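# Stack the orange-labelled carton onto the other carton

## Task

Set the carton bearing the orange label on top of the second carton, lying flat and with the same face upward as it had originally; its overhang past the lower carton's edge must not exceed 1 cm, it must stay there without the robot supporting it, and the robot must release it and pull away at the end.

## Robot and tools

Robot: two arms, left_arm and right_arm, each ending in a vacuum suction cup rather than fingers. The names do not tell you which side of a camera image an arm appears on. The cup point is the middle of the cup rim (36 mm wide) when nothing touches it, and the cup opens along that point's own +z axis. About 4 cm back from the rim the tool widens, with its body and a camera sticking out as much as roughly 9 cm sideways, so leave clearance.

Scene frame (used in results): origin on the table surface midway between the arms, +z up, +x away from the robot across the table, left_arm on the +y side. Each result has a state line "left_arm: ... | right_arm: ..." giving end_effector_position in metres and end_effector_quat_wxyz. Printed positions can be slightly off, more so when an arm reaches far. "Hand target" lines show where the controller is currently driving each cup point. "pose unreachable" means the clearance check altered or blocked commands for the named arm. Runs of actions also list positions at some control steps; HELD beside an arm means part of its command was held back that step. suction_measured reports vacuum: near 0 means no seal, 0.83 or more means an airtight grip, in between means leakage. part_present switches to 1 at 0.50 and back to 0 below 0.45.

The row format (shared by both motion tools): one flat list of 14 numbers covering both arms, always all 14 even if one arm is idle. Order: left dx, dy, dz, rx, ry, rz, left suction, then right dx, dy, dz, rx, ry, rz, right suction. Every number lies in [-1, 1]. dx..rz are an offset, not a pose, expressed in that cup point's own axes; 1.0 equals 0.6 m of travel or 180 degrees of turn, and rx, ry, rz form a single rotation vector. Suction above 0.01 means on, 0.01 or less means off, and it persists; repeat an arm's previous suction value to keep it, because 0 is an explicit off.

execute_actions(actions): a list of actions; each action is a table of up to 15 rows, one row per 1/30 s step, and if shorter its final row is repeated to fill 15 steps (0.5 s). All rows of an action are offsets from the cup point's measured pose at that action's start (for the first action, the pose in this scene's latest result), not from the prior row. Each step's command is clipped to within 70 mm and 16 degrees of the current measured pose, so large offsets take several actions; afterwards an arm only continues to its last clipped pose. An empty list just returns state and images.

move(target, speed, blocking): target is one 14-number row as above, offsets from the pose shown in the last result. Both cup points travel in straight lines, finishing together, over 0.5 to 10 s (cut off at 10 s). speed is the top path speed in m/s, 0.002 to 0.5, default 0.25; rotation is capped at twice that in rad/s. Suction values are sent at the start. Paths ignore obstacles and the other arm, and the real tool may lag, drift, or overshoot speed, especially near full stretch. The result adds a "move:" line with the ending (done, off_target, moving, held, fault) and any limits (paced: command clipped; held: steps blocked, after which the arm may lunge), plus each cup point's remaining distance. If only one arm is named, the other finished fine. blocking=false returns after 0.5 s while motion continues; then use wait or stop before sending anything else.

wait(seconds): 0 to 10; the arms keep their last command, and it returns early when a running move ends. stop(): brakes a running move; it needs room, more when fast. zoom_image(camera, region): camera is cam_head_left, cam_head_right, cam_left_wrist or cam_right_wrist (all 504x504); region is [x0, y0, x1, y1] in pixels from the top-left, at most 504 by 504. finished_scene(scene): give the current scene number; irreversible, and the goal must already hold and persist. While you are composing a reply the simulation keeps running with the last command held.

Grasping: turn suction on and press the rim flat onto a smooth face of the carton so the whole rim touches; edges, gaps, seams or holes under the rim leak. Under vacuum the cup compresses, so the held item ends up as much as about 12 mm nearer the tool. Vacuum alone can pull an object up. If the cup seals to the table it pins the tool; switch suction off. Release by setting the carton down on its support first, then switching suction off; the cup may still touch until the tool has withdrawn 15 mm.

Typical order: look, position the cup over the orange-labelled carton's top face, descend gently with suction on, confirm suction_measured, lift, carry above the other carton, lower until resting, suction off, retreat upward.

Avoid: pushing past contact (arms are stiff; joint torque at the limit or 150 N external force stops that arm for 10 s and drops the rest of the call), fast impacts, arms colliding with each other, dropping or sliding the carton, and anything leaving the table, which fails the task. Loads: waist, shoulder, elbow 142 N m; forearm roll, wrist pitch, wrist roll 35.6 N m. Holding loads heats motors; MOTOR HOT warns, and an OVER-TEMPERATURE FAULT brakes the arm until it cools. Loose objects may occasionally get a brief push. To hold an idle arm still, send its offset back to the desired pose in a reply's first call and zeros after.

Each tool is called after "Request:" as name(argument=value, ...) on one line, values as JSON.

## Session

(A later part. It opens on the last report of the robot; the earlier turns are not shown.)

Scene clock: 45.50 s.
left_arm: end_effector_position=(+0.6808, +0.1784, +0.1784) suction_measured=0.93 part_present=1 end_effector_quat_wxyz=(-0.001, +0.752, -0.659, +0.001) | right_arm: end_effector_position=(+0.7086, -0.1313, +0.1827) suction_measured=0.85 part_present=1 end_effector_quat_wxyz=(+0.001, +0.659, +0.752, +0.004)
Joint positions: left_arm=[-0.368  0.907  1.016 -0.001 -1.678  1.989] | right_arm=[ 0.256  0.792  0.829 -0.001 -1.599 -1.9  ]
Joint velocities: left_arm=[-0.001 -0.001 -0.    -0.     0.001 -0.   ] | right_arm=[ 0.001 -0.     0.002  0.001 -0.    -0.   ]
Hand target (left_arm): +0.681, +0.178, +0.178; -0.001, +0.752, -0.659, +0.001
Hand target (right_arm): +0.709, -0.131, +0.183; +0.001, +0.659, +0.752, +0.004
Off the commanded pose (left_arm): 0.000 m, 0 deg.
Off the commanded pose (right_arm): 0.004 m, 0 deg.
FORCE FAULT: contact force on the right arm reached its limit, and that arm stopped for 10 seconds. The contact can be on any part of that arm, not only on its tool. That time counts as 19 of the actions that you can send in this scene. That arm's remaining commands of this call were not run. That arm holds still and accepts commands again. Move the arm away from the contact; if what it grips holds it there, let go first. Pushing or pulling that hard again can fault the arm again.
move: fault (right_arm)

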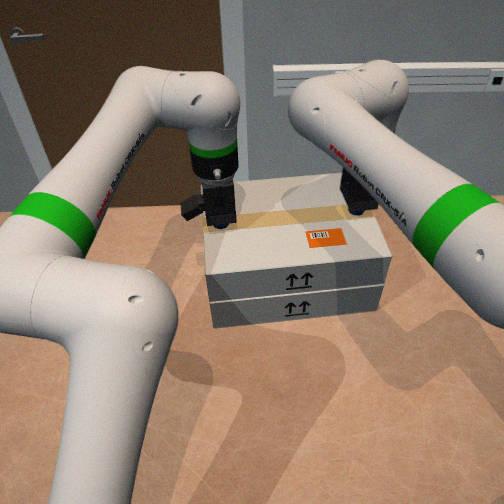

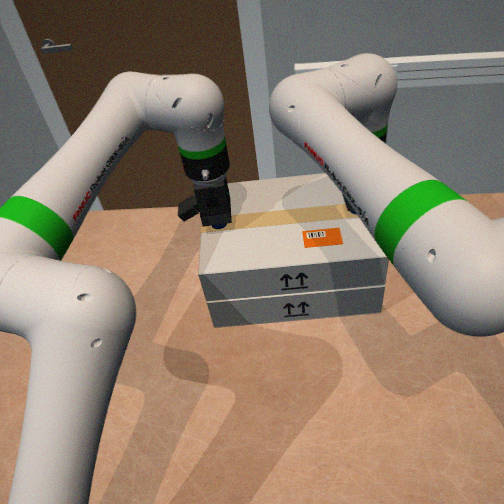

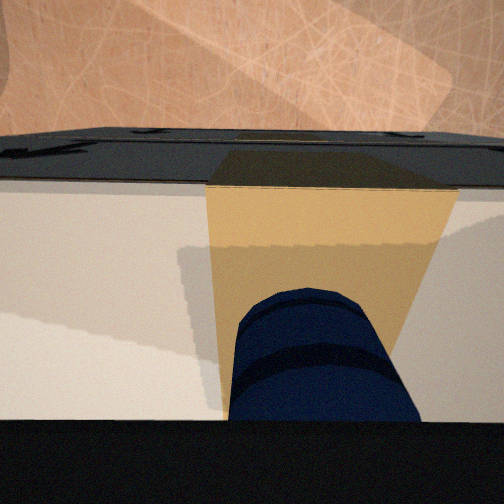

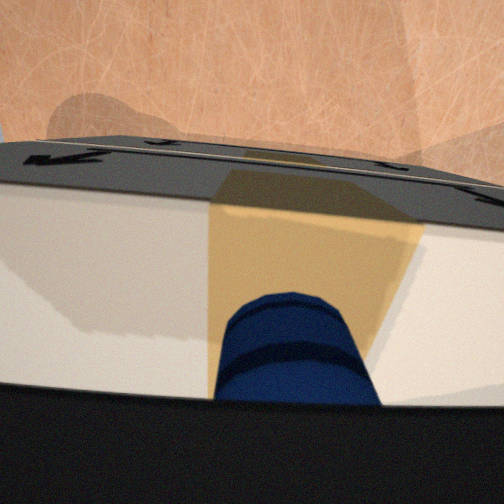

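Request:
move(target=[0,0,-0.007,0,0,0,1, 0,0,-0.007,0,0,0,1], speed=0.01)

Request:
move(target=[0,0.006,0,0,0,0,1, -0.001,-0.0075,0,0,0,0,1], speed=0.01)

Request:
move(target=[0,0,0.006,0,0,0,1, 0,0,0.0055,0,0,0,1], speed=0.008)

Request:
execute_actions(actions=[[[0,0,0,0,0,0,0, 0,0,0,0,0,0,0]]])

Request:
move(target=[0,0,-0.06,0,0,0,0, 0,0,-0.06,0,0,0,0], speed=0.06)

Request:
zoom_image(camera="cam_head_left", region=[190, 230, 400, 340])

Scene clock: 46.40 s.
left_arm: end_effector_position=(+0.6807, +0.1781, +0.1825) suction_measured=0.93 part_present=1 end_effector_quat_wxyz=(-0.001, +0.752, -0.660, +0.001) | right_arm: end_effector_position=(+0.7086, -0.1313, +0.1869) suction_measured=0.85 part_present=1 end_effector_quat_wxyz=(+0.001, +0.659, +0.752, +0.004)
Joint positions: left_arm=[-0.369  0.909  1.029 -0.001 -1.69   1.989] | right_arm=[ 0.256  0.793  0.84  -0.001 -1.609 -1.9  ]
Joint velocities: left_arm=[ 0.    -0.001 -0.    -0.     0.    -0.001] | right_arm=[-0.001 -0.     0.002 -0.003 -0.001  0.   ]
Hand target (left_arm): +0.681, +0.178, +0.183; -0.001, +0.752, -0.659, +0.001
Hand target (right_arm): +0.709, -0.131, +0.187; +0.001, +0.659, +0.752, +0.004
Off the commanded pose (left_arm): 0.000 m, 0 deg.
Off the commanded pose (right_arm): 0.000 m, 0 deg.
move: done

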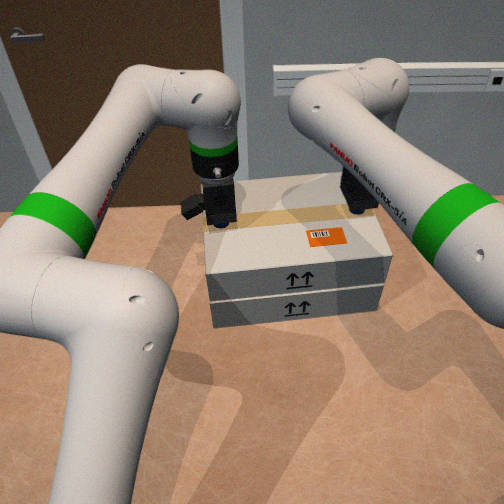

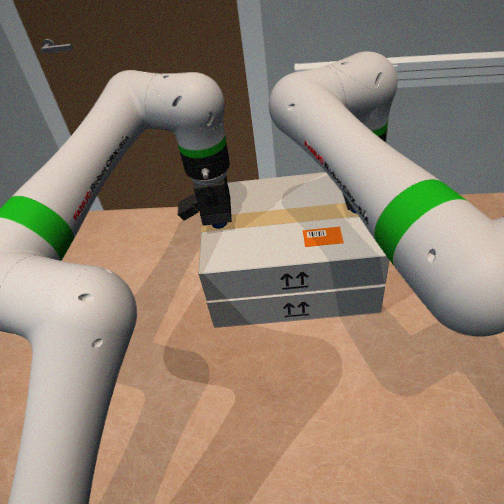

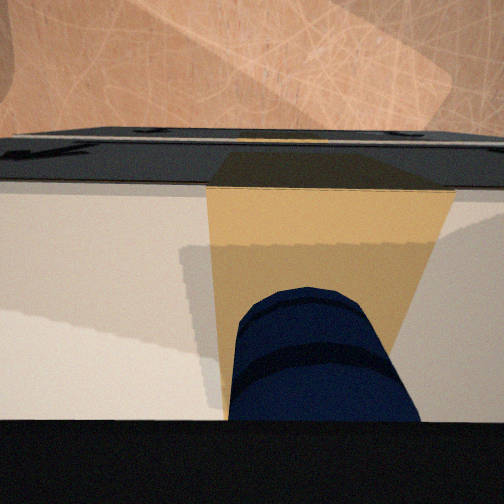

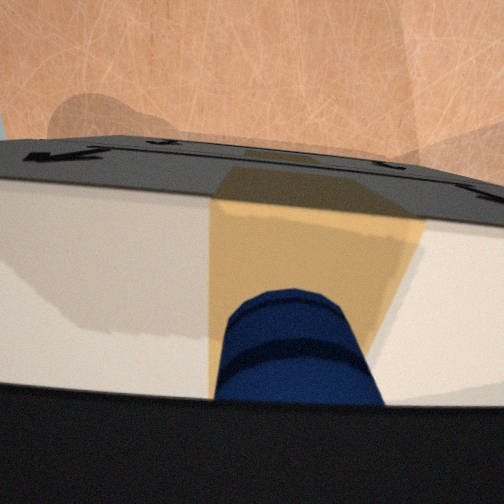

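Scene clock: 47.10 s.
left_arm: end_effector_position=(+0.6771, +0.1777, +0.1826) suction_measured=0.93 part_present=1 end_effector_quat_wxyz=(-0.001, +0.752, -0.660, +0.001) | right_arm: end_effector_position=(+0.7042, -0.1325, +0.1869) suction_measured=0.85 part_present=1 end_effector_quat_wxyz=(+0.001, +0.659, +0.752, +0.004)
Joint positions: left_arm=[-0.371  0.895  1.005 -0.001 -1.679  1.991] | right_arm=[ 0.257  0.776  0.812 -0.001 -1.598 -1.902]
Joint velocities: left_arm=[-0.    -0.001 -0.    -0.    -0.     0.001] | right_arm=[-0.    -0.001 -0.     0.001 -0.    -0.   ]
Hand target (left_arm): +0.677, +0.178, +0.183; -0.001, +0.752, -0.660, +0.001
Hand target (right_arm): +0.704, -0.132, +0.187; +0.001, +0.659, +0.752, +0.004
Off the commanded pose (left_arm): 0.000 m, 0 deg.
Off the commanded pose (right_arm): 0.000 m, 0 deg.
move: done

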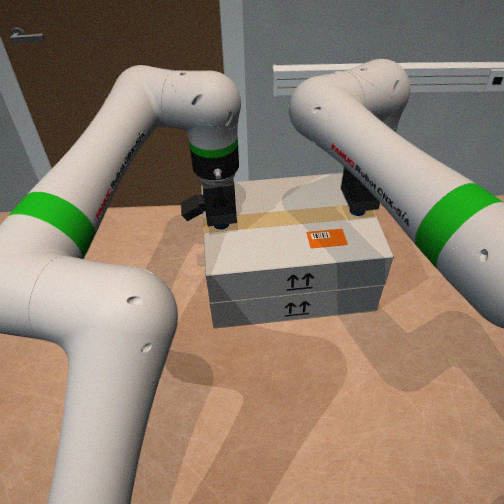

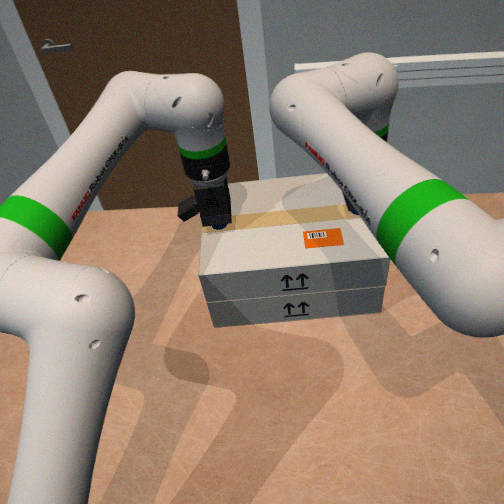

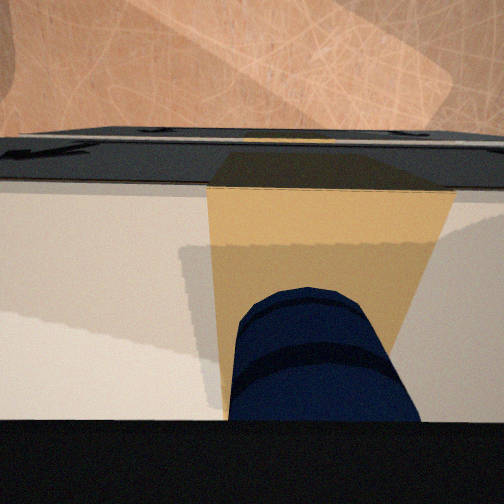

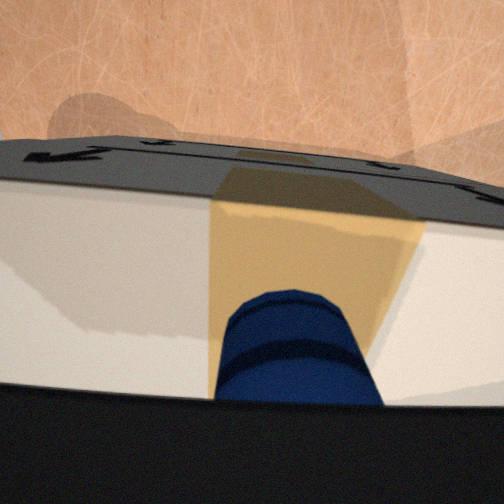

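Scene clock: 47.80 s.
left_arm: end_effector_position=(+0.6771, +0.1776, +0.1792) suction_measured=0.93 part_present=1 end_effector_quat_wxyz=(-0.001, +0.752, -0.660, +0.001) | right_arm: end_effector_position=(+0.7042, -0.1325, +0.1836) suction_measured=0.85 part_present=1 end_effector_quat_wxyz=(+0.001, +0.659, +0.752, +0.004)
Joint positions: left_arm=[-0.371  0.893  0.994 -0.001 -1.67   1.991] | right_arm=[ 0.257  0.776  0.804 -0.001 -1.59  -1.902]
Joint velocities: left_arm=[-0.     0.    -0.001 -0.    -0.001  0.001] | right_arm=[ 0.001 -0.    -0.    -0.001  0.     0.   ]
Hand target (left_arm): +0.677, +0.178, +0.179; -0.001, +0.752, -0.660, +0.001
Hand target (right_arm): +0.704, -0.132, +0.184; +0.001, +0.659, +0.752, +0.004
Off the commanded pose (left_arm): 0.000 m, 0 deg.
Off the commanded pose (right_arm): 0.000 m, 0 deg.
move: done

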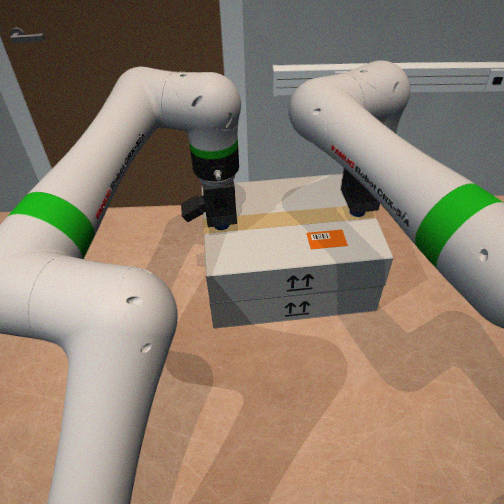

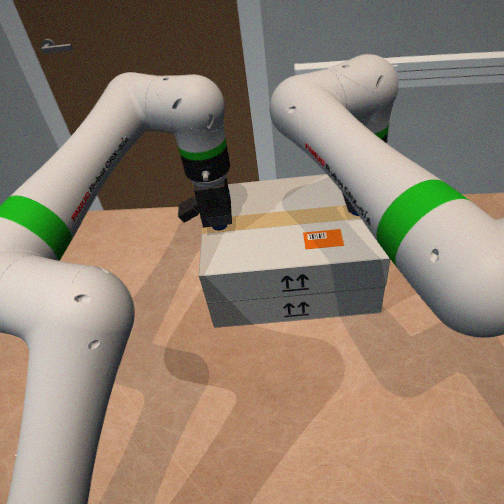

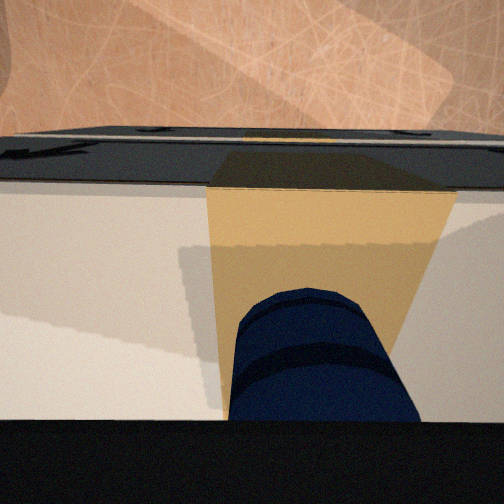

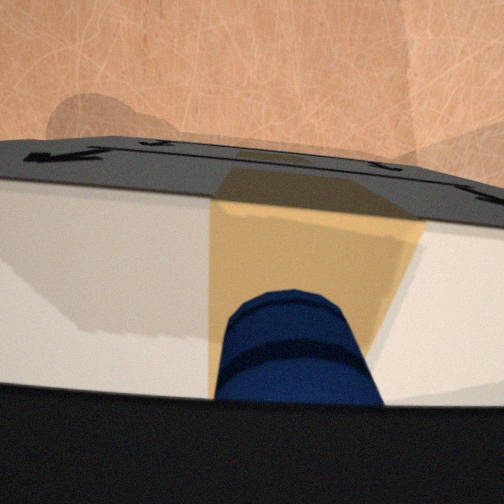

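Scene clock: 48.30 s.
left_arm: end_effector_position=(+0.6771, +0.1776, +0.1792) suction_measured=0.00 part_present=0 end_effector_quat_wxyz=(-0.001, +0.752, -0.660, +0.001) | right_arm: end_effector_position=(+0.7042, -0.1325, +0.1837) suction_measured=0.00 part_present=0 end_effector_quat_wxyz=(+0.001, +0.659, +0.752, +0.004)
Joint positions: left_arm=[-0.371  0.893  0.994 -0.001 -1.67   1.991] | right_arm=[ 0.257  0.776  0.804 -0.001 -1.59  -1.902]
Joint velocities: left_arm=[-0. -0. -0. -0. -0.  0.] | right_arm=[-0.001  0.001  0.    -0.001  0.    -0.   ]
Hand target (left_arm): +0.677, +0.178, +0.179; -0.001, +0.752, -0.660, +0.001
Hand target (right_arm): +0.704, -0.132, +0.184; +0.001, +0.659, +0.752, +0.004
Off the commanded pose (left_arm): 0.000 m, 0 deg.
Off the commanded pose (right_arm): 0.000 m, 0 deg.
Step readings (end_effector_position):
0: left_arm (+0.6771, +0.1776, +0.1792) | right_arm (+0.7042, -0.1325, +0.1836)
1: left_arm (+0.6771, +0.1776, +0.1792) | right_arm (+0.7042, -0.1325, +0.1836)
2: left_arm (+0.6771, +0.1776, +0.1792) | right_arm (+0.7042, -0.1325, +0.1839)
4: left_arm (+0.6771, +0.1776, +0.1792) | right_arm (+0.7042, -0.1325, +0.1841)
8: left_arm (+0.6771, +0.1776, +0.1792) | right_arm (+0.7042, -0.1325, +0.1839)
15: end_effector_position above

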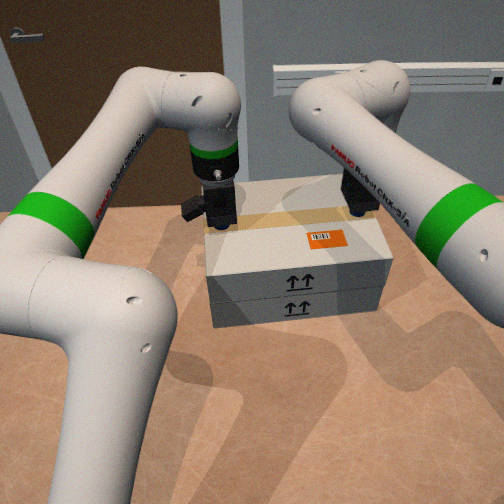

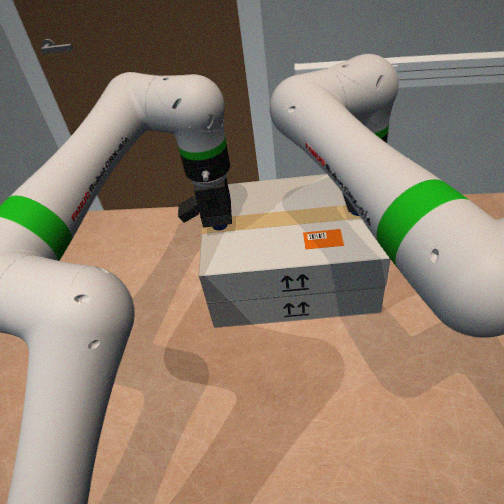

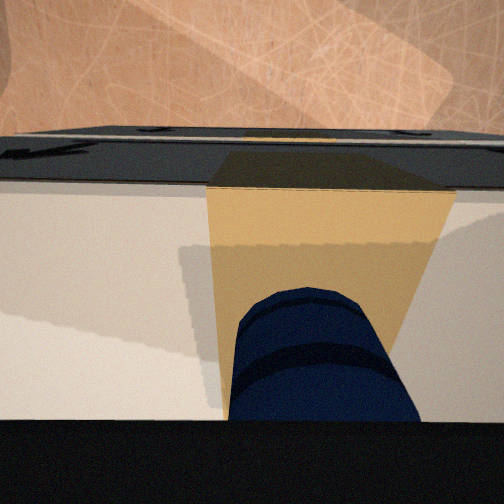

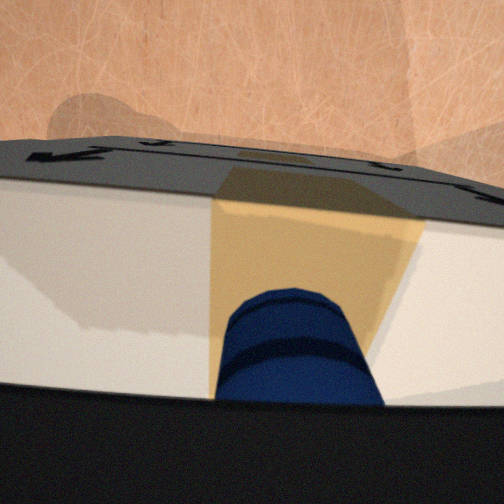

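Scene clock: 49.17 s.
left_arm: end_effector_position=(+0.6771, +0.1775, +0.2152) suction_measured=0.00 part_present=0 end_effector_quat_wxyz=(-0.001, +0.752, -0.660, +0.001) | right_arm: end_effector_position=(+0.7039, -0.1326, +0.2196) suction_measured=0.00 part_present=0 end_effector_quat_wxyz=(+0.001, +0.659, +0.752, +0.004)
Joint positions: left_arm=[-0.371  0.92   1.127 -0.001 -1.775  1.991] | right_arm=[ 0.257  0.784  0.902 -0.001 -1.679 -1.902]
Joint velocities: left_arm=[-0.001  0.001  0.001 -0.    -0.001 -0.001] | right_arm=[ 0.001 -0.     0.     0.     0.001 -0.   ]
Hand target (left_arm): +0.677, +0.178, +0.215; -0.001, +0.752, -0.660, +0.001
Hand target (right_arm): +0.704, -0.133, +0.220; +0.001, +0.659, +0.752, +0.004
Off the commanded pose (left_arm): 0.000 m, 0 deg.
Off the commanded pose (right_arm): 0.000 m, 0 deg.
move: done

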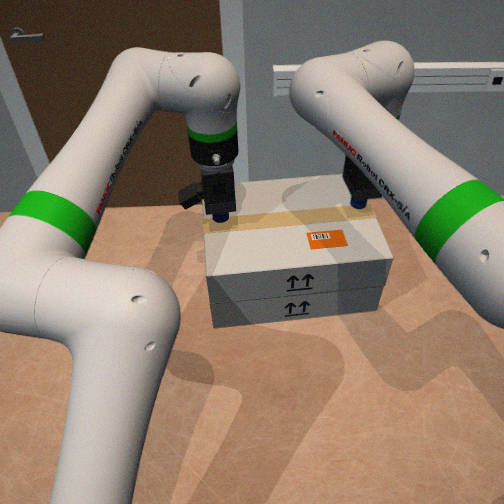

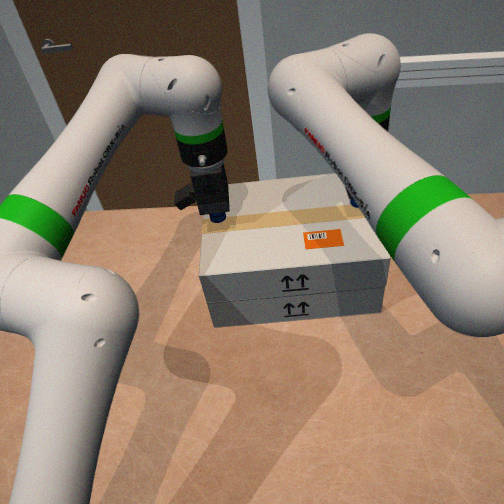

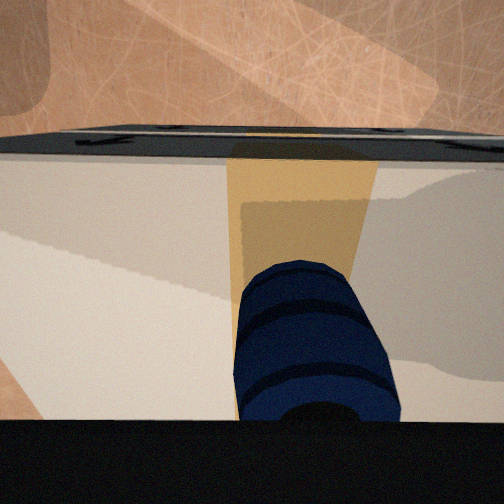

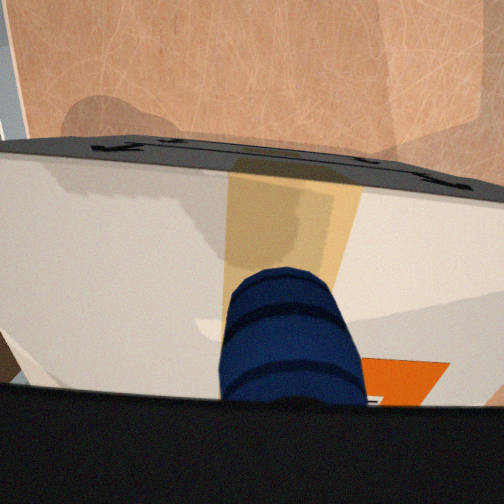

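Region (190, 230, 400, 340) of cam_head_left's 504x504 image, scaled by 2.400, with more detail than that image has; it fills the top 264 rows of this view, and the rest is white.

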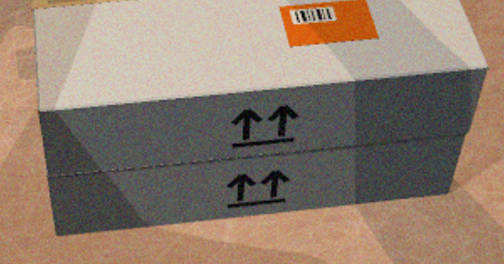

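Aligned. Move clear.

Request:
move(target=[-0.3,0.3,-0.1,0,0,0,0, -0.25,-0.3,-0.1,0,0,0,0], speed=0.3)

Request:
finished_scene(scene=1)

Scene clock: 50.57 s.
left_arm: end_effector_position=(+0.4755, +0.3329, +0.2758) suction_measured=0.00 part_present=0 end_effector_quat_wxyz=(-0.001, +0.752, -0.660, +0.001) | right_arm: end_effector_position=(+0.5445, -0.3048, +0.2778) suction_measured=0.00 part_present=0 end_effector_quat_wxyz=(+0.002, +0.659, +0.752, +0.004)
Joint positions: left_arm=[-0.19   0.158  0.139 -0.001 -1.55   1.81 ] | right_arm=[ 0.095  0.233  0.234 -0.002 -1.562 -1.74 ]
Joint velocities: left_arm=[ 0.001 -0.002 -0.    -0.     0.     0.001] | right_arm=[-0.    -0.001 -0.001 -0.    -0.     0.   ]
Hand target (left_arm): +0.476, +0.333, +0.276; -0.001, +0.752, -0.660, +0.001
Hand target (right_arm): +0.544, -0.305, +0.278; +0.002, +0.659, +0.752, +0.004
Off the commanded pose (left_arm): 0.001 m, 0 deg.
Off the commanded pose (right_arm): 0.001 m, 0 deg.
move: done

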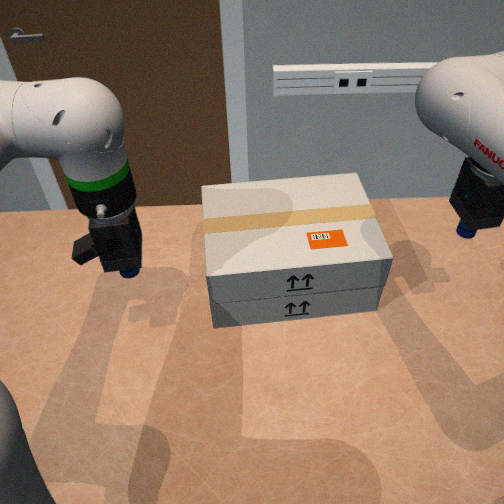

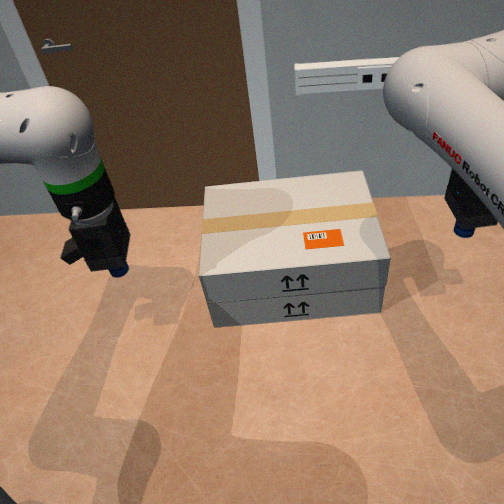

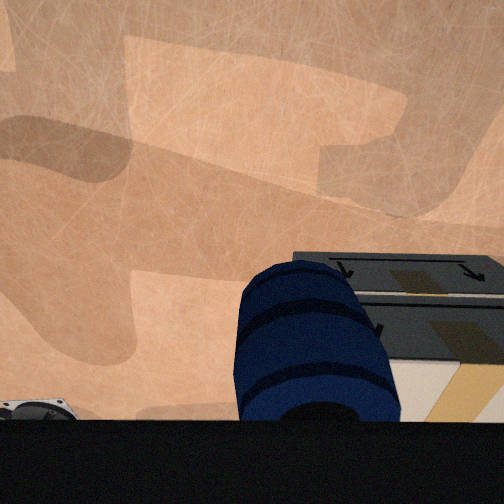

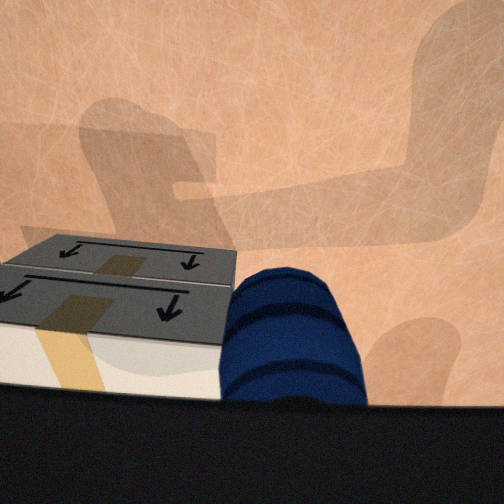

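The scene is finished: the task was done.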